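# Place white rod across salt-spray cabinet rail notches

## Task

Pick up the white rod lying on the bench and set it across the salt-spray cabinet's chamber, at right angles to the rails and next to the two rods already there, with each end resting in a rail notch. The fog collector must remain upright. Release the rod at the end.

## Robot and tools

ROBOT. Two six-joint arms with parallel grippers, named left_arm and right_arm. The names are labels only and say nothing about image sides. Base poses in the scene frame: left_arm at (+0.036, +0.355, 0) m, quat_wxyz (+0.998, 0, 0, -0.063); right_arm at (+0.018, -0.258, 0) m, quat_wxyz (+1.000, 0, 0, +0.013).

SCENE FRAME. The origin is on the table top midway between the bases. +x runs out over the table, +z is up, and left_arm sits on the +y side. Gripper fingers point along the gripper's own +z and close along its y. The reported end-effector point lies between the finger pads, about 1 cm short of the tips. Reported hand positions can be off, more so at long reach.

JOINT ORDER per arm, everywhere: waist, shoulder, elbow, wrist pitch, wrist yaw, wrist roll. Stated ranges in rad: waist -2.618..3.054, shoulder 0..3.142, elbow 0..3.142, wrist pitch -1.571..1.571, wrist yaw -1.571..1.571, wrist roll -2.094..2.094. The true ends may sit up to 0.036 rad either way.

ROW FORMAT, shared by execute_actions and move: one flat list of 14 numbers, each in [-1, 1]. Positions 1-6 are left_arm joint offsets, 7 is left_arm opening, 8-13 are right_arm joint offsets, 14 is right_arm opening. Both arms are always included. Joint entries are scaled offsets, not poses: 1.0 equals 1.202 rad for waist, 1.258 for shoulder, 1.238 for elbow, 2.073 for wrist pitch, and 2.022 for wrist yaw and roll. Opening is absolute: +1 fully open (0.094 m pad gap), -1 closed.

execute_actions(actions): a list of up to 15 actions. Each action is a table of up to 15 rows, and each row lasts one control step of 1/30 s. If a table has fewer than 15 rows, its final row repeats to fill 15 steps. Offsets in every row are measured from the joint angles at the start of that action, not from the previous row. For the first action of a call, that start is the latest reported state. If an action would push a joint more than 0.036 rad beyond its range, it is rejected for both arms. A malformed action, or a failing first action, cancels the whole call. An empty list simply returns the current state and images. A joint driven past its real end stops there, and the result may say "joint sent to its limit". A missing message does not prove there is more room.

move(target, speed, blocking): target is one row as above. Its offsets count from the Joint positions in the latest result that lists them. All joints follow paths that finish together, so the gripper usually curves. speed in rad/s (0.01 to 2, default 0.5) caps the joint with the farthest to go. Paths last between 0.5 and 10 s and are cut off after 10 s. Finger values are applied at the start. Moves ignore obstacles and the other arm. Faster motion and targets set deeper past a contact mean harder hits and pushes. The extra "move:" line reports the ending (done, off_target, moving, held, fault), limits=held or limits=none, and each arm's joint farthest from target. With blocking=false the result comes after 0.5 s; until a result shows the move has ended, call wait or stop before any new action or move.

wait(seconds): 0 to 10 s. Arms keep their last command, and a running move continues. stop(): brakes a running move. It needs some room, more after fast motion, and the fingers keep moving. zoom_image(camera, region): camera is cam_left_wrist or cam_right_wrist. region is [x0, y0, x1, y1] in pixels of that camera's last full 504x504 image, origin top-left, at most 504x504. read_manual(section): returns licence texts only. finished_scene(scene): pass the number of the current scene. It ends the scene irreversibly and reports success.

RESULTS. The state line gives each gripper's position (m) and quat_wxyz in the scene frame. Joint positions and Joint velocities list six joints and then the pad gap in metres. Joint targets shows where joints are being driven, and this can drift on its own. grip_measured gives opening on the command scale, with a fixed per-gripper error near 1 mm. "joint command not followed" means a clearance check altered or blocked joint targets. The calibration line gives each wrist camera's K, distortion, and T_world_to_cam, which is derived from that arm's joint readings. Expect a few mm and about half a degree of pose error.

MOTION LIMITS. Each joint's target is held close to its measured angle: 0.202 rad for waist, 0.258 shoulder, 0.238 elbow, 0.573 wrist pitch, 0.522 wrist yaw and roll. Targets that would shift the gripper more than 70 mm are scaled back, so large moves span several actions. Finish any incomplete motion with a fresh command. Sending zero offsets lets an arm sag. To hold still, first command offsets back to the wanted angles, then send zeros, and correct any shortfall.

GRIPPING. To hold, command an opening below grip_measured: about 0.03 below for a firm grip, less for a lighter one. Pad force tops out around 50-62 N and is weaker on very thin parts. Something may briefly tug a held part or shove a loose object.

AVOID. Never knock objects off the table, and do not tip the fog collector. Keep the arms from hitting or pressing on each other. Avoid dropping, slamming, or shoving hard. Prolonged loads heat motors: MOTOR HOT appears from 75 °C, the arm halts for 10 s at 90 °C, and it goes limp at 100 °C. Limit holding time and watch for FAULT lines. The robot keeps its last command while you compose a reply.

Each tool is called after ">>>" as name(argument=value, ...) on one line, values as JSON.

## Session

>>> execute_actions(actions=[])

Scene clock: 0.00 s.
left_arm: end_effector_position=(+0.3648, +0.2053, +0.3026) grip_measured=+1.000 end_effector_quat_wxyz=(+0.241, +0.628, +0.687, +0.273) | right_arm: end_effector_position=(+0.5066, -0.5714, +0.2081) grip_measured=+1.000 end_effector_quat_wxyz=(+0.386, +0.529, +0.624, -0.426)
Joint names: [waist, shoulder, elbow, wrist pitch, wrist yaw, wrist roll]
Joint positions: left_arm=[-0.54   1.493  1.706 -1.2   -0.494  0.967  0.094] | right_arm=[-0.321  2.357  2.179 -0.667  1.1    0.655  0.094]
Joint velocities: left_arm=[ 0.017 -0.007 -0.002  0.081  0.022 -0.066  0.   ] | right_arm=[-0.002 -0.017 -0.027 -0.037  0.007  0.022  0.   ]
Motor temperatures (°C, as the motors report them): left_arm=[23 21 21 22 22 23] | right_arm=[23 22 21 22 21 23]
Joint targets: left_arm=[-0.540 1.486 1.713 -1.202 -0.492 0.960] | right_arm=[-0.321 2.339 2.191 -0.665 1.115 0.657]

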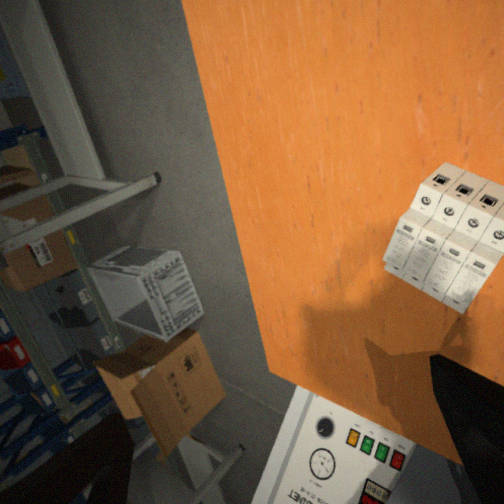

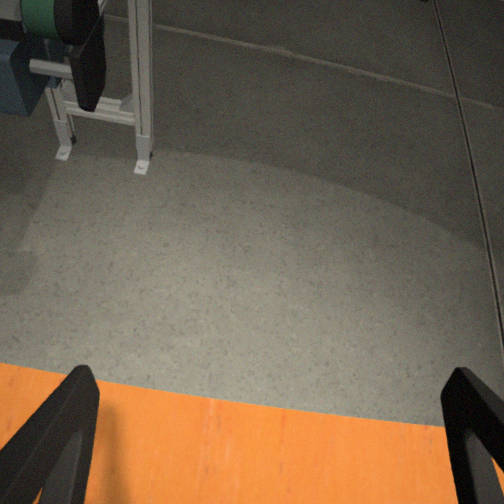

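>>> move(target=[0,-0.233,-0.166,0.193,0.244,-0.478,1, 0,-0.920,-0.548,-0.064,-0.544,-0.324,1], speed=1.0)

Scene clock: 75.70 s.
left_arm: end_effector_position=(+0.3239, +0.1328, +0.3699) grip_measured=+1.000 end_effector_quat_wxyz=(+0.475, +0.284, +0.818, -0.156) | right_arm: end_effector_position=(+0.3616, -0.3631, +0.3777) grip_measured=+1.000 end_effector_quat_wxyz=(+0.508, +0.130, +0.848, -0.077)
Joint names: [waist, shoulder, elbow, wrist pitch, wrist yaw, wrist roll]
Joint positions: left_arm=[-0.54   1.226  1.514 -0.811 -0.012  0.01   0.094] | right_arm=[-0.321  1.201  1.504 -0.794  0.009  0.006  0.094]
Joint velocities: left_arm=[-0.012 -0.042  0.017 -0.037 -0.007  0.007  0.   ] | right_arm=[-0.002 -0.022  0.007  0.081 -0.037  0.066  0.   ]
Motor temperatures (°C, as the motors report them): left_arm=[23 24 24 26 23 23] | right_arm=[23 31 23 24 21 23]
Joint targets: left_arm=[-0.540 1.200 1.501 -0.800 -0.000 0.001] | right_arm=[-0.321 1.199 1.501 -0.800 0.001 -0.000]
move: off_target (left_arm); limits=none; left_arm: farthest joint: the shoulder, 0.027 radians from its target (0.294 radians at the start); right_arm: farthest joint: the wrist yaw, 0.009 radians from its target (1.100 radians at the start)
camera_calibration (this result's frames):
cam_left_wrist: T_world_to_cam=[[-0.659027, -0.709231, -0.25035, 0.407633], [-0.487154, 0.656118, -0.57636, 0.332386], [0.573031, -0.257878, -0.777904, 0.255261], [0, 0, 0, 1]] pos_world=[0.284292, 0.136848, 0.492193]
cam_right_wrist: T_world_to_cam=[[-0.284955, -0.958268, 0.0228872, -0.249553], [-0.894187, 0.257147, -0.366476, 0.594693], [0.345297, -0.124895, -0.930146, 0.287618], [0, 0, 0, 1]] pos_world=[0.361342, -0.35614, 0.491179]

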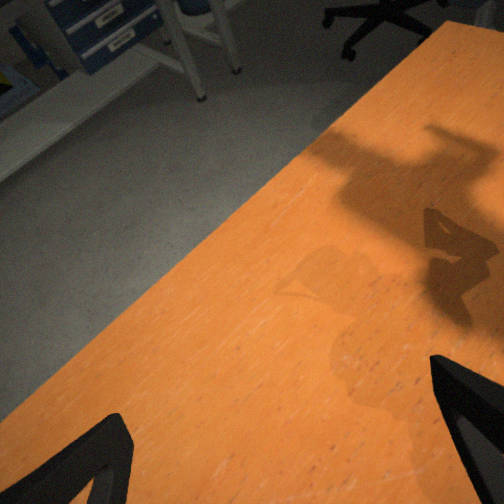

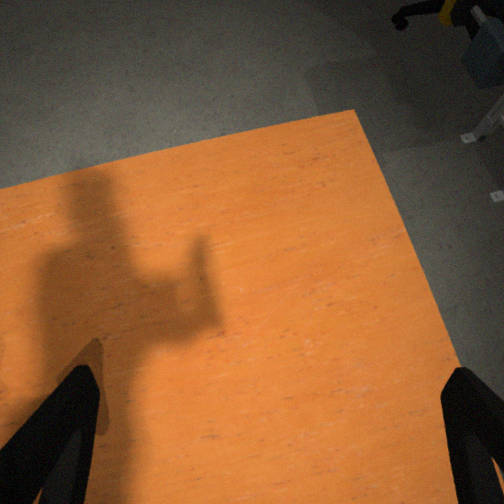

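>>> move(target=[1.0,-0.02,0,0.06,0,0,1, 0.75,0,0,0.08,0,0,1], speed=1.0)

Scene clock: 84.07 s.
left_arm: end_effector_position=(+0.3584, +0.5491, +0.3951) grip_measured=+1.000 end_effector_quat_wxyz=(+0.527, -0.220, +0.807, +0.152) | right_arm: end_effector_position=(+0.3262, -0.0472, +0.4097) grip_measured=+1.000 end_effector_quat_wxyz=(+0.548, -0.238, +0.784, +0.168)
Joint names: [waist, shoulder, elbow, wrist pitch, wrist yaw, wrist roll]
Joint positions: left_arm=[ 0.658  1.226  1.514 -0.697 -0.013  0.01   0.094] | right_arm=[ 0.574  1.201  1.504 -0.653  0.008  0.005  0.094]
Joint velocities: left_arm=[ 0.012 -0.002  0.002 -0.095 -0.037  0.051  0.   ] | right_arm=[ 0.002 -0.012  0.012 -0.022  0.051 -0.051  0.   ]
Motor temperatures (°C, as the motors report them): left_arm=[23 24 24 28 23 23] | right_arm=[23 28 23 24 21 23]
Joint targets: left_arm=[0.662 1.201 1.514 -0.687 -0.012 0.010] | right_arm=[0.581 1.201 1.504 -0.628 0.009 0.006]
move: off_target (left_arm, right_arm); limits=none; left_arm: farthest joint: the shoulder, 0.026 radians from its target (0.026 radians at the start); right_arm: farthest joint: the wrist pitch, 0.025 radians from its target (0.166 radians at the start)
camera_calibration (this result's frames):
cam_left_wrist: T_world_to_cam=[[0.446037, -0.857135, -0.257624, 0.419937], [-0.727762, -0.179786, -0.661845, 0.669589], [0.520973, 0.482696, -0.703982, -0.0548359], [0, 0, 0, 1]] pos_world=[0.328562, 0.506795, 0.512747]
cam_right_wrist: T_world_to_cam=[[0.567358, -0.823138, 0.0234305, -0.229541], [-0.709391, -0.50301, -0.493706, 0.449454], [0.418174, 0.263487, -0.869313, 0.3387], [0, 0, 0, 1]] pos_world=[0.307435, -0.0521067, 0.521713]

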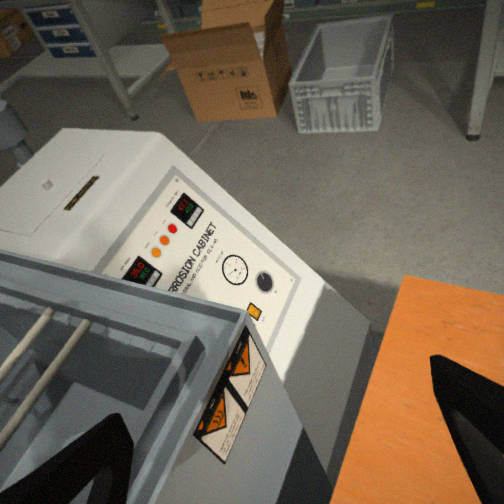

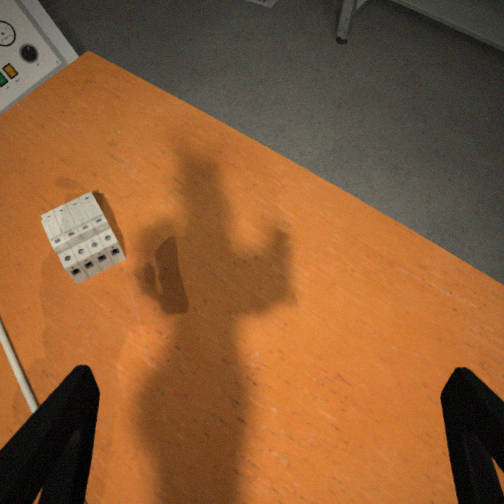

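>>> move(target=[0.58,-0.02,0,-0.03,0,0,1, 0.35,0,0,0.0,0,0,1], speed=1.0)

Scene clock: 101.73 s.
left_arm: end_effector_position=(+0.1581, +0.7060, +0.3842) grip_measured=+1.000 end_effector_quat_wxyz=(+0.427, -0.488, +0.695, +0.311) | right_arm: end_effector_position=(+0.2154, +0.0590, +0.4097) grip_measured=+1.000 end_effector_quat_wxyz=(+0.502, -0.394, +0.719, +0.277)
Joint names: [waist, shoulder, elbow, wrist pitch, wrist yaw, wrist roll]
Joint positions: left_arm=[ 1.35   1.226  1.514 -0.746 -0.015  0.01   0.094] | right_arm=[ 0.988  1.201  1.504 -0.653  0.008  0.005  0.094]
Joint velocities: left_arm=[ 0.017 -0.002  0.012  0.022  0.051 -0.022  0.   ] | right_arm=[-0.022 -0.012 -0.007  0.051  0.022 -0.022  0.   ]
Motor temperatures (°C, as the motors report them): left_arm=[23 24 25 30 23 23] | right_arm=[23 26 23 26 21 23]
Joint targets: left_arm=[1.355 1.201 1.514 -0.760 -0.014 0.010] | right_arm=[0.995 1.201 1.504 -0.653 0.008 0.005]
move: off_target (left_arm); limits=none; left_arm: farthest joint: the shoulder, 0.026 radians from its target (0.026 radians at the start); right_arm: farthest joint: the waist, 0.007 radians from its target (0.420 radians at the start)
camera_calibration (this result's frames):
cam_left_wrist: T_world_to_cam=[[0.886828, -0.385005, -0.255552, 0.237161], [-0.455214, -0.632754, -0.626421, 0.8079], [0.0794737, 0.671858, -0.736403, -0.0850938], [0, 0, 0, 1]] pos_world=[0.164208, 0.659681, 0.504029]
cam_right_wrist: T_world_to_cam=[[0.850107, -0.526083, 0.0235623, -0.157708], [-0.447583, -0.745384, -0.494036, 0.382365], [0.277467, 0.409437, -0.869122, 0.378746], [0, 0, 0, 1]] pos_world=[0.200119, 0.0469691, 0.521795]

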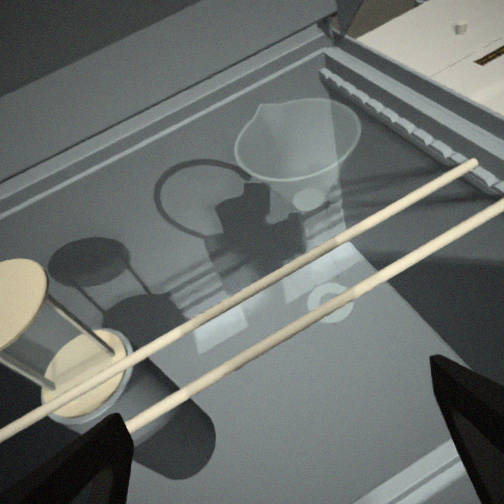

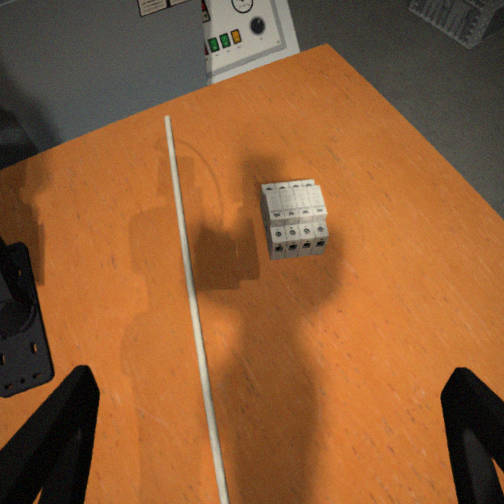

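>>> zoom_image(camera="cam_left_wrist", region=[300, 40, 504, 244])

>>> move(target=[0.45,-0.02,0,-0.03,0,0,1, 0,0,0,0,0,0,1], speed=1.0)

Region (300, 40, 504, 244) of cam_left_wrist's 504x504 image, scaled by 2.471, with more detail than that image has.

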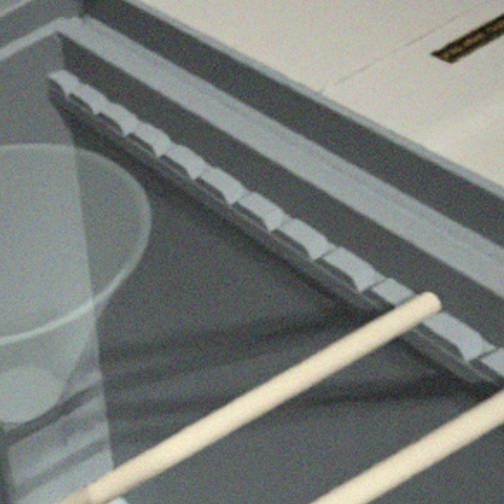

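Scene clock: 141.87 s.
left_arm: end_effector_position=(-0.0374, +0.7138, +0.3736) grip_measured=+1.000 end_effector_quat_wxyz=(-0.316, +0.664, -0.549, -0.397) | right_arm: end_effector_position=(+0.2154, +0.0590, +0.4097) grip_measured=+1.000 end_effector_quat_wxyz=(+0.502, -0.394, +0.719, +0.277)
Joint names: [waist, shoulder, elbow, wrist pitch, wrist yaw, wrist roll]
Joint positions: left_arm=[ 1.886  1.226  1.514 -0.794 -0.016  0.01   0.094] | right_arm=[ 0.988  1.201  1.504 -0.653  0.008  0.005  0.094]
Joint velocities: left_arm=[-0.012 -0.007  0.007 -0.007 -0.007  0.022  0.   ] | right_arm=[-0.007 -0.022 -0.002  0.007 -0.037  0.007  0.   ]
Motor temperatures (°C, as the motors report them): left_arm=[23 24 25 31 23 23] | right_arm=[23 25 23 27 21 23]
Joint targets: left_arm=[1.891 1.201 1.514 -0.808 -0.015 0.010] | right_arm=[0.988 1.201 1.504 -0.653 0.008 0.005]
move: off_target (left_arm); limits=none; left_arm: farthest joint: the shoulder, 0.026 radians from its target (0.026 radians at the start); right_arm: farthest joint: the waist, 0.000 radians from its target (0.000 radians at the start)
camera_calibration (this result's frames):
cam_left_wrist: T_world_to_cam=[[0.961243, 0.110409, -0.252631, 0.0588614], [-0.0623592, -0.805501, -0.589304, 0.84135], [-0.268559, 0.582218, -0.767397, -0.0201418], [0, 0, 0, 1]] pos_world=[-0.00952349, 0.682936, 0.495224]
cam_right_wrist: T_world_to_cam=[[0.850107, -0.526083, 0.0235623, -0.157708], [-0.447583, -0.745384, -0.494036, 0.382365], [0.277467, 0.409437, -0.869122, 0.378746], [0, 0, 0, 1]] pos_world=[0.200119, 0.0469691, 0.521795]

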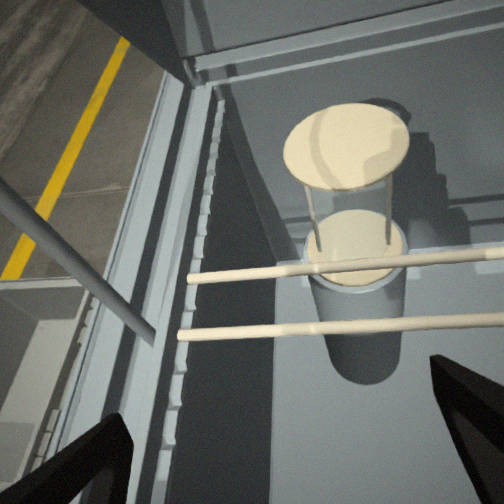

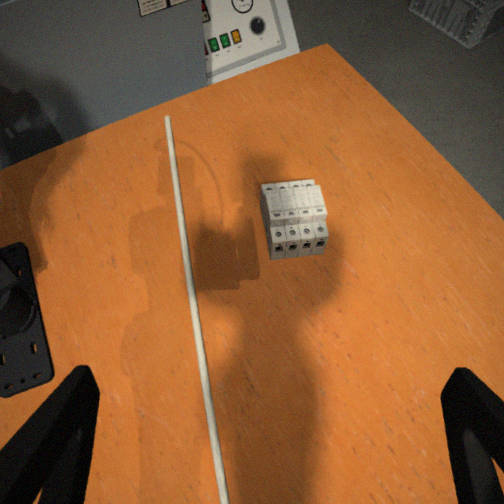

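>>> move(target=[-0.321,-0.259,-0.254,0.335,0,0,1, 0,0,0,0,0,0,1], speed=1.0)

Scene clock: 169.10 s.
left_arm: end_effector_position=(+0.0920, +0.6734, +0.5017) grip_measured=+1.000 end_effector_quat_wxyz=(+0.586, -0.411, +0.491, +0.497) | right_arm: end_effector_position=(+0.2154, +0.0590, +0.4097) grip_measured=+1.000 end_effector_quat_wxyz=(+0.502, -0.394, +0.719, +0.277)
Joint names: [waist, shoulder, elbow, wrist pitch, wrist yaw, wrist roll]
Joint positions: left_arm=[ 1.508  0.925  1.214 -0.108 -0.017  0.01   0.094] | right_arm=[ 0.988  1.201  1.504 -0.653  0.008  0.005  0.094]
Joint velocities: left_arm=[-0.012 -0.012 -0.002  0.022  0.051  0.037  0.   ] | right_arm=[-0.007 -0.002 -0.002 -0.066 -0.037 -0.037  0.   ]
Motor temperatures (°C, as the motors report them): left_arm=[23 24 25 32 23 23] | right_arm=[23 25 23 27 21 23]
Joint targets: left_arm=[1.501 0.901 1.199 -0.100 -0.016 0.010] | right_arm=[0.988 1.201 1.504 -0.653 0.008 0.005]
move: off_target (left_arm); limits=none; left_arm: farthest joint: the shoulder, 0.024 radians from its target (0.326 radians at the start); right_arm: farthest joint: the waist, 0.000 radians from its target (0.000 radians at the start)
camera_calibration (this result's frames):
cam_left_wrist: T_world_to_cam=[[0.967341, -0.0772125, -0.241433, 0.0914953], [-0.251832, -0.184368, -0.950047, 0.672477], [0.028843, 0.97982, -0.197792, -0.444394], [0, 0, 0, 1]] pos_world=[0.0936619, 0.566474, 0.573077]
cam_right_wrist: T_world_to_cam=[[0.850107, -0.526083, 0.0235623, -0.157708], [-0.447583, -0.745384, -0.494036, 0.382365], [0.277467, 0.409437, -0.869122, 0.378746], [0, 0, 0, 1]] pos_world=[0.200119, 0.0469691, 0.521795]

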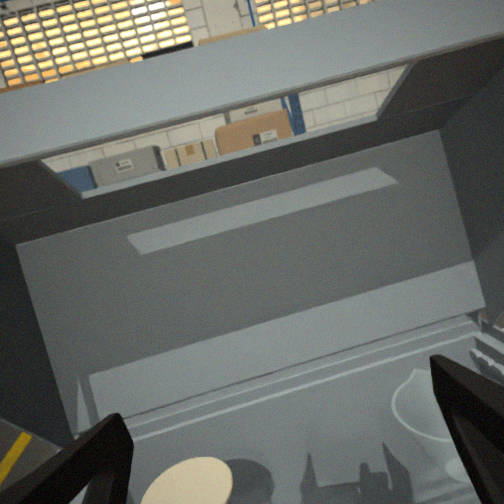

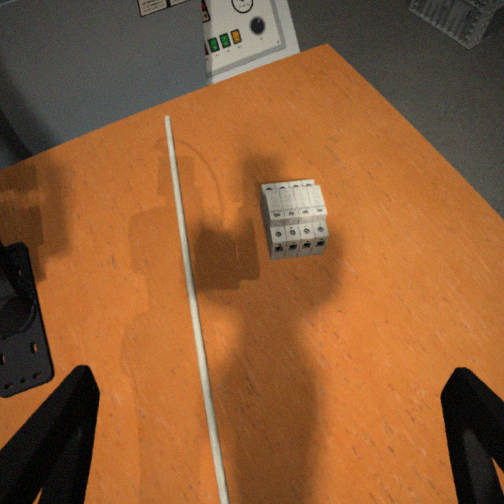

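>>> move(target=[0.531,0.37,0.312,-0.454,0,0,1, 0,0,0,-0.2,0,0,1], speed=1.0)

Scene clock: 223.73 s.
left_arm: end_effector_position=(-0.1253, +0.6826, +0.2977) grip_measured=+1.000 end_effector_quat_wxyz=(-0.182, +0.790, -0.500, -0.305) | right_arm: end_effector_position=(+0.1875, +0.0140, +0.3243) grip_measured=+1.000 end_effector_quat_wxyz=(+0.347, -0.443, +0.805, +0.190)
Joint names: [waist, shoulder, elbow, wrist pitch, wrist yaw, wrist roll]
Joint positions: left_arm=[ 2.142  1.384  1.576 -1.037 -0.016  0.01   0.094] | right_arm=[ 0.988  1.201  1.504 -1.06   0.008  0.005  0.094]
Joint velocities: left_arm=[-0.002 -0.032 -0.007 -0.007 -0.007 -0.037  0.   ] | right_arm=[-0.027 -0.027 -0.007  0.022 -0.022 -0.037  0.   ]
Motor temperatures (°C, as the motors report them): left_arm=[23 23 25 35 23 23] | right_arm=[23 25 24 28 21 23]
Joint targets: left_arm=[2.146 1.390 1.600 -1.049 -0.016 0.010] | right_arm=[0.988 1.201 1.504 -1.068 0.008 0.005]
move: off_target (left_arm); limits=none; left_arm: farthest joint: the elbow, 0.024 radians from its target (0.386 radians at the start); right_arm: farthest joint: the wrist pitch, 0.008 radians from its target (0.415 radians at the start)
camera_calibration (this result's frames):
cam_left_wrist: T_world_to_cam=[[0.936425, 0.27812, -0.213908, -0.00144841], [0.209034, -0.931871, -0.296517, 0.79909], [-0.281802, 0.232952, -0.930764, 0.201557], [0, 0, 0, 1]] pos_world=[-0.108881, 0.698098, 0.424236]
cam_right_wrist: T_world_to_cam=[[0.854944, -0.518301, 0.0208416, -0.155722], [-0.513342, -0.851168, -0.109512, 0.183258], [0.0744999, 0.0829279, -0.993767, 0.413705], [0, 0, 0, 1]] pos_world=[0.196387, 0.0409651, 0.434441]

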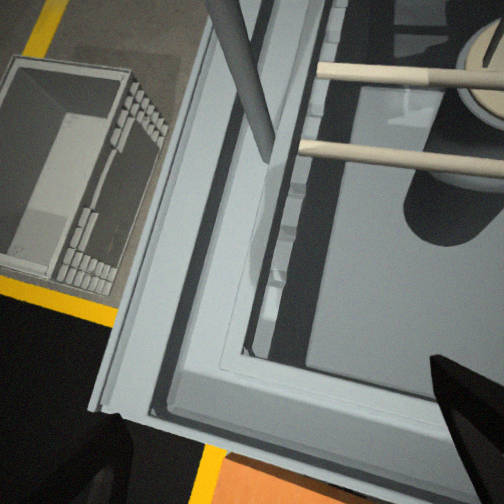

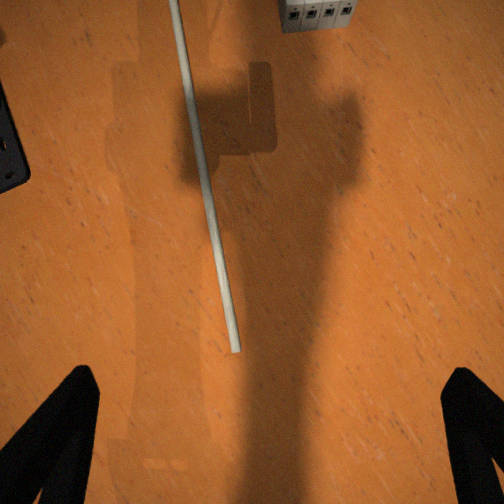

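>>> zoom_image(camera="cam_left_wrist", region=[200, 40, 400, 380])

Region (200, 40, 400, 380) of cam_left_wrist's 504x504 image, scaled by 1.482, with more detail than that image has; it fills the left 296 columns of this view, and the rest is white.

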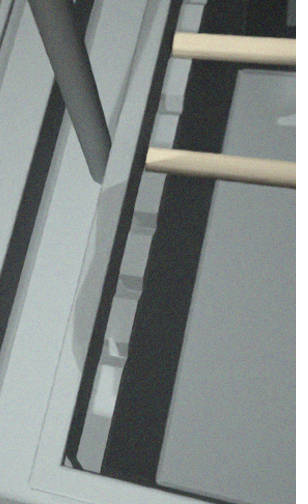

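>>> zoom_image(camera="cam_left_wrist", region=[230, 140, 350, 260])

>>> zoom_image(camera="cam_left_wrist", region=[220, 240, 340, 360])

>>> zoom_image(camera="cam_left_wrist", region=[260, 50, 380, 170])

Region (230, 140, 350, 260) of cam_left_wrist's 504x504 image, scaled by 4.200, with more detail than that image has.

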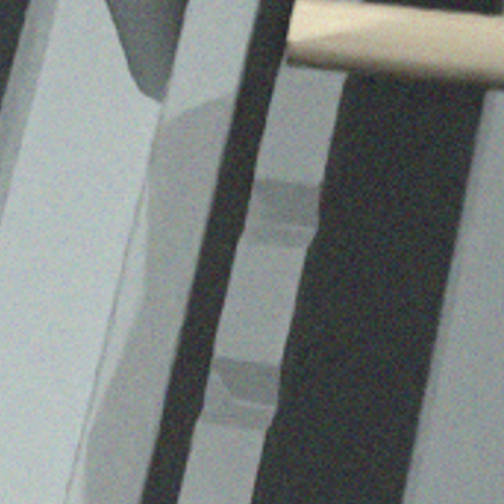

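Region (220, 240, 340, 360) of cam_left_wrist's 504x504 image, scaled by 4.200, with more detail than that image has.

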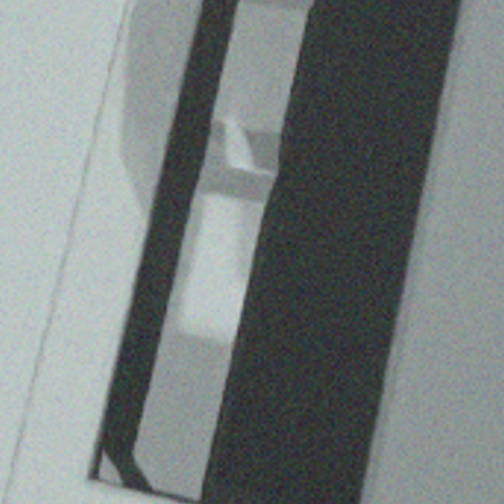

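Region (260, 50, 380, 170) of cam_left_wrist's 504x504 image, scaled by 4.200, with more detail than that image has.

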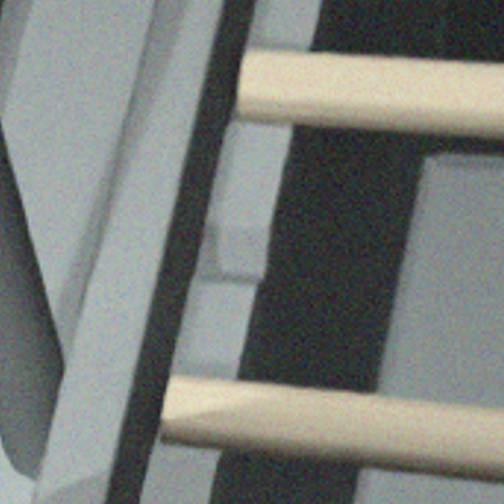

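>>> move(target=[-1.0,0.172,0.16,0.018,0,0,1, -0.83,0,0,0.1,0,0,1], speed=1.0)

Scene clock: 265.20 s.
left_arm: end_effector_position=(+0.3225, +0.6631, +0.2948) grip_measured=+1.000 end_effector_quat_wxyz=(+0.321, -0.368, +0.860, +0.148) | right_arm: end_effector_position=(+0.3666, -0.2510, +0.3600) grip_measured=+1.000 end_effector_quat_wxyz=(+0.478, -0.006, +0.878, +0.003)
Joint names: [waist, shoulder, elbow, wrist pitch, wrist yaw, wrist roll]
Joint positions: left_arm=[ 0.937  1.588  1.75  -1.01  -0.016  0.01   0.094] | right_arm=[-0.003  1.201  1.504 -0.877  0.01   0.005  0.094]
Joint velocities: left_arm=[ 0.017 -0.012 -0.007  0.007  0.007  0.037  0.   ] | right_arm=[ 0.022  0.012 -0.017 -0.022 -0.007 -0.037  0.   ]
Motor temperatures (°C, as the motors report them): left_arm=[23 24 28 33 23 23] | right_arm=[23 25 24 27 21 23]
Joint targets: left_arm=[0.940 1.601 1.774 -1.000 -0.016 0.010] | right_arm=[-0.010 1.201 1.504 -0.853 0.008 0.005]
move: off_target (left_arm, right_arm); limits=none; left_arm: farthest joint: the elbow, 0.024 radians from its target (0.198 radians at the start); right_arm: farthest joint: the wrist pitch, 0.024 radians from its target (0.207 radians at the start)
camera_calibration (this result's frames):
cam_left_wrist: T_world_to_cam=[[0.594312, -0.775319, -0.213716, 0.392867], [-0.796038, -0.529259, -0.293614, 0.74273], [0.114533, 0.344624, -0.931728, 0.127992], [0, 0, 0, 1]] pos_world=[0.343097, 0.653584, 0.421291]
cam_right_wrist: T_world_to_cam=[[0.0294614, -0.999293, 0.0233541, -0.265972], [-0.956908, -0.0349491, -0.288281, 0.485389], [0.288893, -0.0138545, -0.957261, 0.341729], [0, 0, 0, 1]] pos_world=[0.373586, -0.244085, 0.473264]

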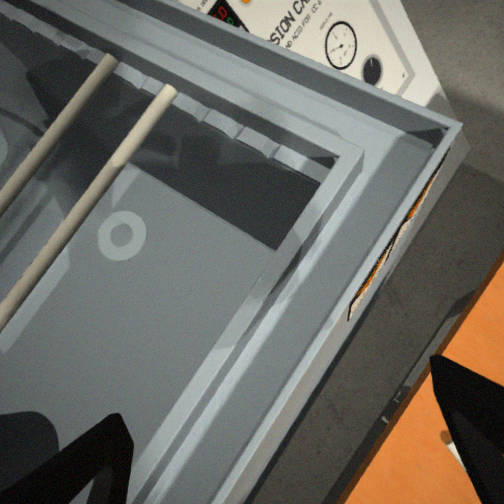

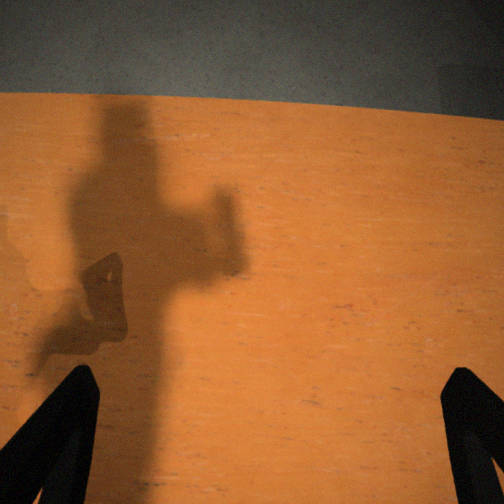

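>>> zoom_image(camera="cam_left_wrist", region=[80, 40, 220, 180])

>>> zoom_image(camera="cam_left_wrist", region=[180, 70, 360, 250])

Region (80, 40, 220, 180) of cam_left_wrist's 504x504 image, scaled by 3.600, with more detail than that image has.

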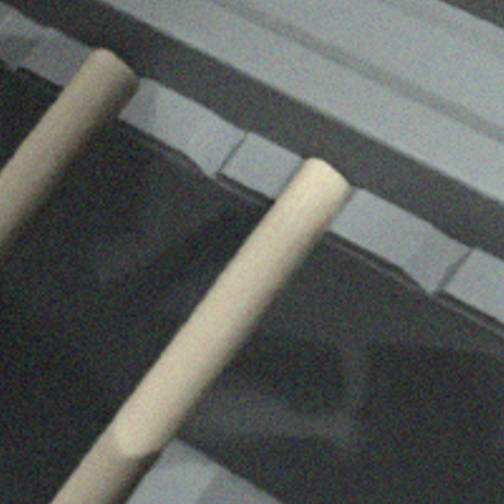

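Region (180, 70, 360, 250) of cam_left_wrist's 504x504 image, scaled by 2.800, with more detail than that image has.

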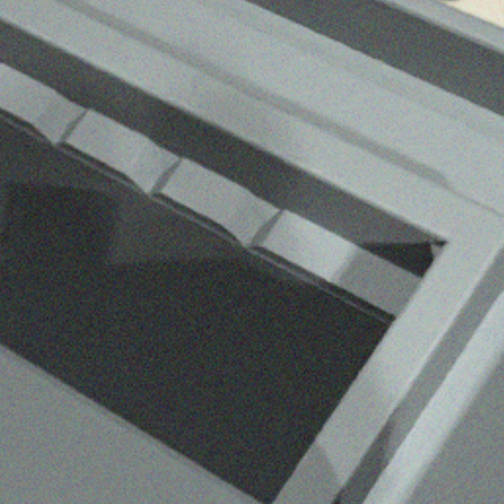

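>>> move(target=[-0.894,-0.1,-0.51,-0.092,0.008,0.815,1, 0,0,0,0,0,0,1], speed=1.2)

Scene clock: 327.03 s.
left_arm: end_effector_position=(+0.2832, +0.2932, +0.1023) grip_measured=+1.000 end_effector_quat_wxyz=(+0.005, +0.816, +0.578, +0.013) | right_arm: end_effector_position=(+0.3667, -0.2510, +0.3600) grip_measured=+1.000 end_effector_quat_wxyz=(+0.478, -0.006, +0.878, +0.003)
Joint names: [waist, shoulder, elbow, wrist pitch, wrist yaw, wrist roll]
Joint positions: left_arm=[-0.133  1.492  1.128 -1.182 -0.014  1.65   0.094] | right_arm=[-0.003  1.201  1.504 -0.877  0.01   0.005  0.094]
Joint velocities: left_arm=[-0.007 -0.007 -0.012 -0.051 -0.022  0.066  0.   ] | right_arm=[-0.002  0.007 -0.007 -0.037 -0.037  0.066  0.   ]
Motor temperatures (°C, as the motors report them): left_arm=[23 26 29 34 23 23] | right_arm=[23 25 24 29 21 23]
Joint targets: left_arm=[-0.137 1.463 1.119 -1.201 0.000 1.657] | right_arm=[-0.003 1.201 1.504 -0.877 0.010 0.005]
move: off_target (left_arm); limits=none; left_arm: farthest joint: the shoulder, 0.029 radians from its target (0.126 radians at the start); right_arm: farthest joint: the waist, 0.000 radians from its target (0.000 radians at the start)
camera_calibration (this result's frames):
cam_left_wrist: T_world_to_cam=[[-0.830243, 0.553924, -0.0621638, 0.0864969], [0.48447, 0.772263, 0.410972, -0.35712], [0.275654, 0.31109, -0.909526, 0.0425809], [0, 0, 0, 1]] pos_world=[0.23309, 0.214632, 0.190872]
cam_right_wrist: T_world_to_cam=[[0.0294525, -0.999293, 0.0233563, -0.265972], [-0.956798, -0.0349465, -0.288646, 0.485553], [0.289258, -0.0138459, -0.957151, 0.341619], [0, 0, 0, 1]] pos_world=[0.373594, -0.244085, 0.473346]

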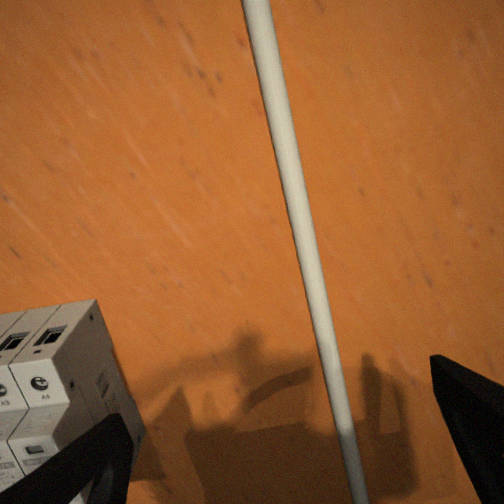

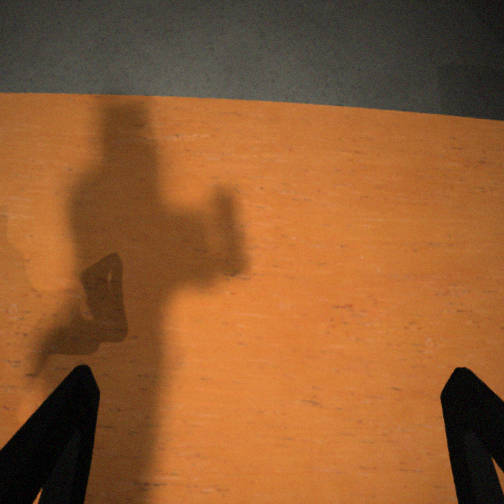

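>>> move(target=[-0.014,0.0243,-0.1987,0.1167,0.012,0.004,-0.2, 0,0,0,0,0,0,1], speed=0.5)

Scene clock: 398.30 s.
left_arm: end_effector_position=(+0.2672, +0.2945, +0.0401) grip_measured=-0.198 end_effector_quat_wxyz=(-0.000, +0.819, +0.574, +0.006) | right_arm: end_effector_position=(+0.3667, -0.2510, +0.3600) grip_measured=+1.000 end_effector_quat_wxyz=(+0.478, -0.006, +0.878, +0.003)
Joint names: [waist, shoulder, elbow, wrist pitch, wrist yaw, wrist roll]
Joint positions: left_arm=[-0.142  1.509  0.889 -0.944 -0.01   1.651  0.038] | right_arm=[-0.003  1.201  1.504 -0.877  0.01   0.005  0.094]
Joint velocities: left_arm=[ 0.002  0.002  0.002 -0.022  0.022 -0.066 -0.001] | right_arm=[ 0.002  0.007 -0.002  0.007 -0.051  0.022  0.   ]
Motor temperatures (°C, as the motors report them): left_arm=[23 27 27 28 23 23] | right_arm=[23 25 24 29 21 23]
Joint targets: left_arm=[-0.150 1.522 0.882 -0.940 0.010 1.658] | right_arm=[-0.003 1.201 1.504 -0.877 0.010 0.005]
move: done; limits=none; left_arm: farthest joint: the wrist yaw, 0.020 radians from its target (0.024 radians at the start); right_arm: farthest joint: the waist, 0.000 radians from its target (0.000 radians at the start)
camera_calibration (this result's frames):
cam_left_wrist: T_world_to_cam=[[-0.825652, 0.562235, -0.0468067, 0.0643198], [0.499452, 0.76699, 0.402832, -0.326979], [0.262386, 0.309222, -0.914076, -0.00572147], [0, 0, 0, 1]] pos_world=[0.217917, 0.216396, 0.129498]
cam_right_wrist: T_world_to_cam=[[0.0294525, -0.999293, 0.0233563, -0.265972], [-0.956798, -0.0349465, -0.288646, 0.485553], [0.289258, -0.0138459, -0.957151, 0.341619], [0, 0, 0, 1]] pos_world=[0.373594, -0.244085, 0.473346]

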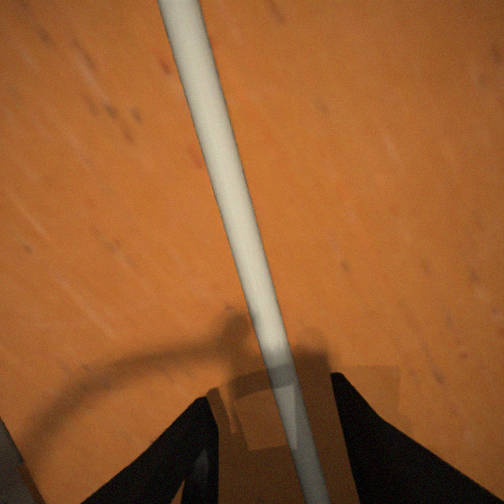

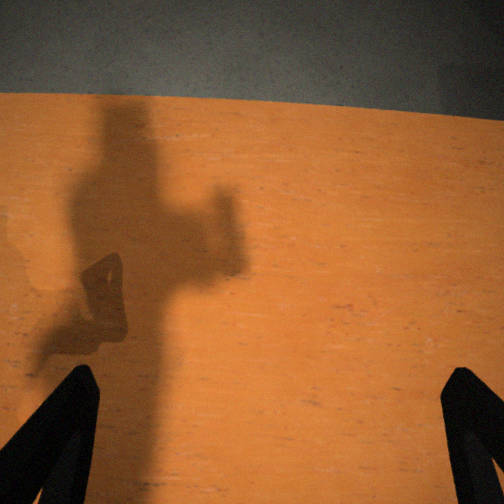

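>>> move(target=[0,0.0529,-0.0662,0.0642,0.003,0,-0.2, 0,0,0,0,0,0,1], speed=0.25)

Scene clock: 412.90 s.
left_arm: end_effector_position=(+0.2674, +0.2945, +0.0166) grip_measured=-0.198 end_effector_quat_wxyz=(-0.000, +0.819, +0.574, +0.006) | right_arm: end_effector_position=(+0.3667, -0.2510, +0.3600) grip_measured=+1.000 end_effector_quat_wxyz=(+0.478, -0.006, +0.878, +0.003)
Joint names: [waist, shoulder, elbow, wrist pitch, wrist yaw, wrist roll]
Joint positions: left_arm=[-0.142  1.551  0.827 -0.839 -0.01   1.651  0.038] | right_arm=[-0.003  1.201  1.504 -0.877  0.01   0.005  0.094]
Joint velocities: left_arm=[-0.017 -0.012 -0.012  0.081 -0.022  0.066 -0.   ] | right_arm=[-0.002 -0.007  0.012 -0.007 -0.037 -0.022  0.   ]
Motor temperatures (°C, as the motors report them): left_arm=[23 26 27 28 23 23] | right_arm=[23 25 24 29 21 23]
Joint targets: left_arm=[-0.142 1.576 0.807 -0.810 -0.004 1.651] | right_arm=[-0.003 1.201 1.504 -0.877 0.010 0.005]
move: off_target (left_arm); limits=none; left_arm: farthest joint: the wrist pitch, 0.028 radians from its target (0.132 radians at the start); right_arm: farthest joint: the waist, 0.000 radians from its target (0.000 radians at the start)
camera_calibration (this result's frames):
cam_left_wrist: T_world_to_cam=[[-0.825635, 0.56223, -0.0471671, 0.0634319], [0.499303, 0.767031, 0.402939, -0.317559], [0.262723, 0.30913, -0.914011, -0.0272803], [0, 0, 0, 1]] pos_world=[0.218097, 0.216347, 0.106014]
cam_right_wrist: T_world_to_cam=[[0.0294525, -0.999293, 0.0233563, -0.265972], [-0.956798, -0.0349465, -0.288646, 0.485553], [0.289258, -0.0138459, -0.957151, 0.341619], [0, 0, 0, 1]] pos_world=[0.373594, -0.244085, 0.473346]

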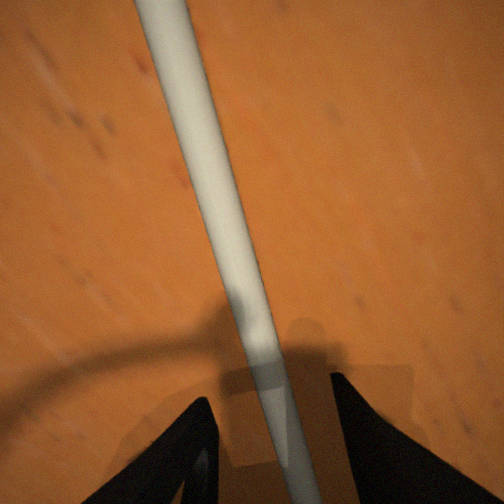

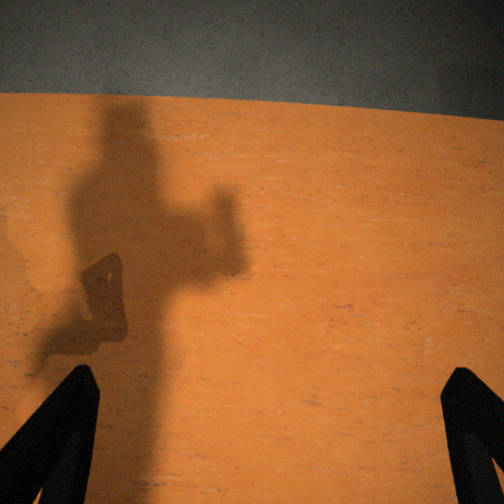

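>>> execute_actions(actions=[[[0,0.025,-0.021,0.018,0.003,0,-0.2, 0,0,0,0,0,0,1]]])

Scene clock: 448.97 s.
left_arm: end_effector_position=(+0.2674, +0.2945, +0.0166) grip_measured=-0.198 end_effector_quat_wxyz=(-0.000, +0.819, +0.574, +0.006) | right_arm: end_effector_position=(+0.3667, -0.2510, +0.3600) grip_measured=+1.000 end_effector_quat_wxyz=(+0.478, -0.006, +0.878, +0.003)
Joint names: [waist, shoulder, elbow, wrist pitch, wrist yaw, wrist roll]
Joint positions: left_arm=[-0.142  1.551  0.827 -0.839 -0.01   1.651  0.038] | right_arm=[-0.003  1.201  1.504 -0.877  0.01   0.005  0.094]
Joint velocities: left_arm=[-0.002 -0.002  0.007 -0.007 -0.022 -0.022 -0.001] | right_arm=[-0.017 -0.017 -0.002 -0.037  0.037  0.022  0.   ]
Motor temperatures (°C, as the motors report them): left_arm=[23 25 26 28 23 23] | right_arm=[23 25 24 29 21 23]
Joint targets: left_arm=[-0.142 1.583 0.801 -0.802 -0.004 1.651] | right_arm=[-0.003 1.201 1.504 -0.877 0.010 0.005]
camera_calibration (this result's frames):
cam_left_wrist: T_world_to_cam=[[-0.825635, 0.56223, -0.0471671, 0.0634319], [0.499303, 0.767031, 0.402939, -0.317559], [0.262723, 0.30913, -0.914011, -0.0272803], [0, 0, 0, 1]] pos_world=[0.218097, 0.216347, 0.106014]
cam_right_wrist: T_world_to_cam=[[0.0294525, -0.999293, 0.0233563, -0.265972], [-0.956798, -0.0349465, -0.288646, 0.485553], [0.289258, -0.0138459, -0.957151, 0.341619], [0, 0, 0, 1]] pos_world=[0.373594, -0.244085, 0.473346]

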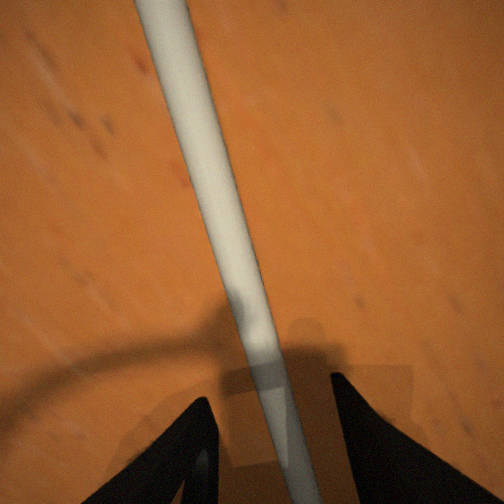

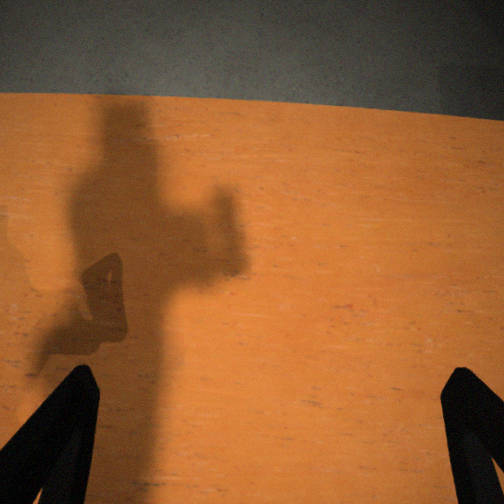

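>>> execute_actions(actions=[[[0,-0.006,0.004,0,0,0,-0.25, 0,0,0,0,0,0,1],[0,-0.006,0.004,0,0,0,-0.3, 0,0,0,0,0,0,1],[0,-0.006,0.004,0,0,0,-0.35, 0,0,0,0,0,0,1],[0,-0.006,0.004,0,0,0,-0.4, 0,0,0,0,0,0,1],[0,-0.006,0.004,0,0,0,-0.45, 0,0,0,0,0,0,1],[0,-0.006,0.004,0,0,0,-0.5, 0,0,0,0,0,0,1],[0,-0.006,0.004,0,0,0,-0.54, 0,0,0,0,0,0,1],[0,-0.006,0.004,0,0,0,-0.58, 0,0,0,0,0,0,1],[0,-0.006,0.004,0,0,0,-0.62, 0,0,0,0,0,0,1],[0,-0.006,0.004,0,0,0,-0.65, 0,0,0,0,0,0,1],[0,-0.006,0.004,0,0,0,-0.68, 0,0,0,0,0,0,1],[0,-0.006,0.004,0,0,0,-0.70, 0,0,0,0,0,0,1],[0,-0.006,0.004,0,0,0,-0.72, 0,0,0,0,0,0,1],[0,-0.006,0.004,0,0,0,-0.74, 0,0,0,0,0,0,1],[0,-0.006,0.004,0,0,0,-0.75, 0,0,0,0,0,0,1]],[[0,0,0,0,0,0,-0.76, 0,0,0,0,0,0,1],[0,0,0,0,0,0,-0.77, 0,0,0,0,0,0,1],[0,0,0,0,0,0,-0.78, 0,0,0,0,0,0,1],[0,0,0,0,0,0,-0.79, 0,0,0,0,0,0,1],[0,0,0,0,0,0,-0.80, 0,0,0,0,0,0,1],[0,0,0,0,0,0,-0.81, 0,0,0,0,0,0,1],[0,0,0,0,0,0,-0.82, 0,0,0,0,0,0,1],[0,0,0,0,0,0,-0.83, 0,0,0,0,0,0,1],[0,0,0,0,0,0,-0.84, 0,0,0,0,0,0,1],[0,0,0,0,0,0,-0.85, 0,0,0,0,0,0,1]]])

Scene clock: 463.67 s.
left_arm: end_effector_position=(+0.2693, +0.2940, +0.0166) grip_measured=-0.830 end_effector_quat_wxyz=(+0.003, +0.819, +0.574, +0.009) | right_arm: end_effector_position=(+0.3667, -0.2510, +0.3600) grip_measured=+1.000 end_effector_quat_wxyz=(+0.478, -0.006, +0.878, +0.003)
Joint names: [waist, shoulder, elbow, wrist pitch, wrist yaw, wrist roll]
Joint positions: left_arm=[-0.142  1.551  0.827 -0.831 -0.01   1.651  0.008] | right_arm=[-0.003  1.201  1.504 -0.877  0.01   0.005  0.094]
Joint velocities: left_arm=[ 0.002 -0.007  0.007 -0.007 -0.066  0.007 -0.001] | right_arm=[-0.017  0.007 -0.017 -0.007 -0.022  0.007  0.   ]
Motor temperatures (°C, as the motors report them): left_arm=[23 25 26 27 23 23] | right_arm=[23 25 24 29 21 23]
Joint targets: left_arm=[-0.142 1.551 0.827 -0.831 -0.010 1.651] | right_arm=[-0.003 1.201 1.504 -0.877 0.010 0.005]
camera_calibration (this result's frames):
cam_left_wrist: T_world_to_cam=[[-0.825261, 0.562128, -0.0543736, 0.0652741], [0.49633, 0.767844, 0.405057, -0.31757], [0.269444, 0.30729, -0.912673, -0.0288798], [0, 0, 0, 1]] pos_world=[0.219269, 0.216026, 0.105825]
cam_right_wrist: T_world_to_cam=[[0.0294525, -0.999293, 0.0233563, -0.265972], [-0.956798, -0.0349465, -0.288646, 0.485553], [0.289258, -0.0138459, -0.957151, 0.341619], [0, 0, 0, 1]] pos_world=[0.373594, -0.244085, 0.473346]

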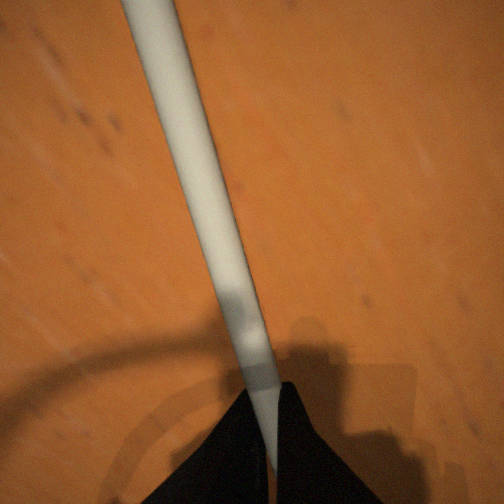

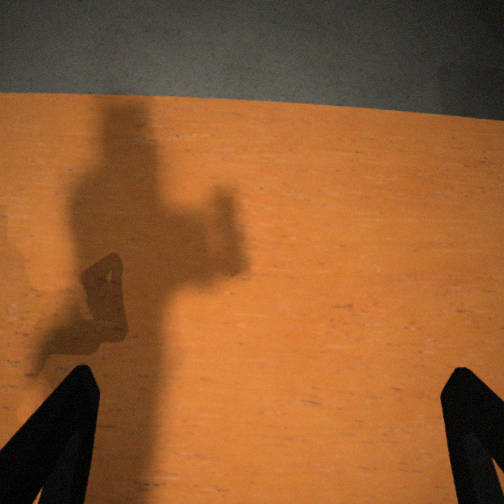

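>>> move(target=[0,-0.1013,0.320,-0.246,0,0,-0.865, 0,0,0,0,0,0,1], speed=0.6)

Scene clock: 498.03 s.
left_arm: end_effector_position=(+0.2694, +0.2943, +0.1313) grip_measured=-0.830 end_effector_quat_wxyz=(-0.001, +0.819, +0.574, +0.007) | right_arm: end_effector_position=(+0.3667, -0.2510, +0.3600) grip_measured=+1.000 end_effector_quat_wxyz=(+0.478, -0.006, +0.878, +0.003)
Joint names: [waist, shoulder, elbow, wrist pitch, wrist yaw, wrist roll]
Joint positions: left_arm=[-0.142  1.447  1.204 -1.319 -0.012  1.651  0.008] | right_arm=[-0.003  1.201  1.504 -0.877  0.01   0.005  0.094]
Joint velocities: left_arm=[ 0.007  0.007 -0.007 -0.037  0.022 -0.022  0.001] | right_arm=[ 0.002 -0.007  0.002  0.007  0.037 -0.051  0.   ]
Motor temperatures (°C, as the motors report them): left_arm=[23 26 27 27 23 23] | right_arm=[23 24 24 29 21 23]
Joint targets: left_arm=[-0.142 1.424 1.223 -1.341 -0.010 1.651] | right_arm=[-0.003 1.201 1.504 -0.877 0.010 0.005]
move: off_target (left_arm); limits=none; left_arm: farthest joint: the shoulder, 0.024 radians from its target (0.128 radians at the start); right_arm: farthest joint: the waist, 0.000 radians from its target (0.000 radians at the start)
camera_calibration (this result's frames):
cam_left_wrist: T_world_to_cam=[[-0.825567, 0.56229, -0.0476295, 0.0705692], [0.498643, 0.766417, 0.40492, -0.36449], [0.264186, 0.310538, -0.913111, 0.0761304], [0, 0, 0, 1]] pos_world=[0.219897, 0.21603, 0.220466]
cam_right_wrist: T_world_to_cam=[[0.0294525, -0.999293, 0.0233563, -0.265972], [-0.956798, -0.0349465, -0.288646, 0.485553], [0.289258, -0.0138459, -0.957151, 0.341619], [0, 0, 0, 1]] pos_world=[0.373594, -0.244085, 0.473346]

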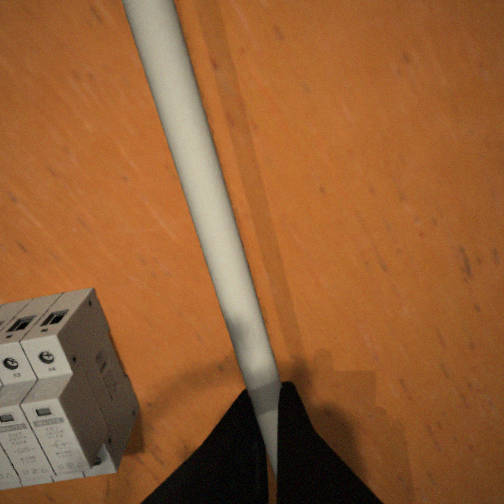

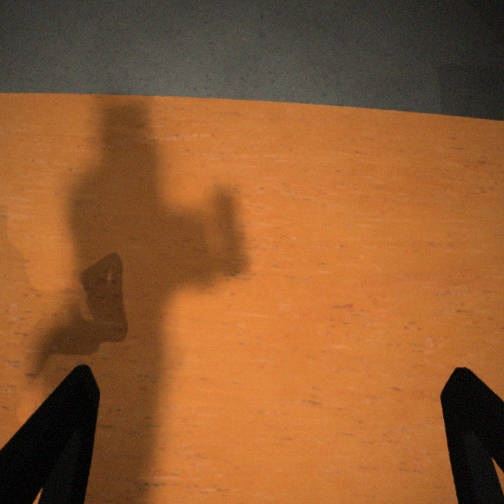

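>>> move(target=[0.17,0.0517,0.501,-0.102,0.03,0,-0.865, 0,0,0,0,0,0,1], speed=0.7)

Scene clock: 507.73 s.
left_arm: end_effector_position=(+0.3380, +0.3303, +0.2821) grip_measured=-0.830 end_effector_quat_wxyz=(+0.138, +0.747, +0.639, +0.121) | right_arm: end_effector_position=(+0.3667, -0.2510, +0.3600) grip_measured=+1.000 end_effector_quat_wxyz=(+0.478, -0.006, +0.878, +0.003)
Joint names: [waist, shoulder, elbow, wrist pitch, wrist yaw, wrist roll]
Joint positions: left_arm=[ 0.056  1.493  1.804 -1.515  0.026  1.651  0.008] | right_arm=[-0.003  1.201  1.504 -0.877  0.01   0.005  0.094]
Joint velocities: left_arm=[-0.007 -0.002  0.002  0.007 -0.081 -0.022 -0.   ] | right_arm=[-0.002  0.002  0.007  0.066 -0.037 -0.022  0.   ]
Motor temperatures (°C, as the motors report them): left_arm=[23 26 28 26 23 23] | right_arm=[23 24 24 29 21 23]
Joint targets: left_arm=[0.062 1.512 1.824 -1.530 0.049 1.651] | right_arm=[-0.003 1.201 1.504 -0.877 0.010 0.005]
move: off_target (left_arm); limits=none; left_arm: farthest joint: the wrist yaw, 0.022 radians from its target (0.077 radians at the start); right_arm: farthest joint: the waist, 0.000 radians from its target (0.000 radians at the start)
camera_calibration (this result's frames):
cam_left_wrist: T_world_to_cam=[[-0.838825, 0.381878, -0.387996, 0.274219], [0.191876, 0.874355, 0.445744, -0.430865], [0.509466, 0.299454, -0.806704, 0.075297], [0, 0, 0, 1]] pos_world=[0.274333, 0.249462, 0.359194]
cam_right_wrist: T_world_to_cam=[[0.0294525, -0.999293, 0.0233563, -0.265972], [-0.956798, -0.0349465, -0.288646, 0.485553], [0.289258, -0.0138459, -0.957151, 0.341619], [0, 0, 0, 1]] pos_world=[0.373594, -0.244085, 0.473346]

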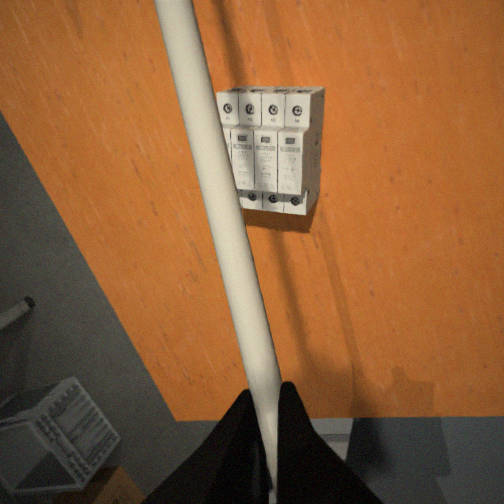

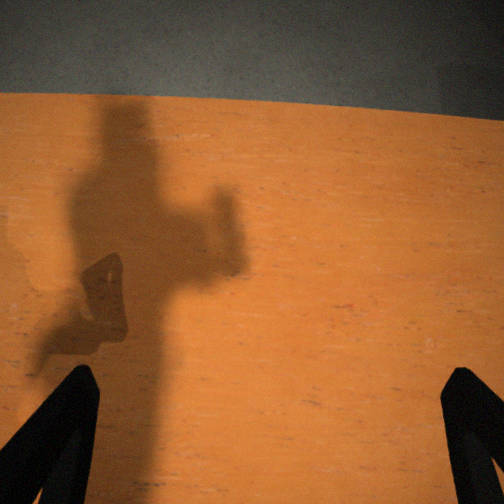

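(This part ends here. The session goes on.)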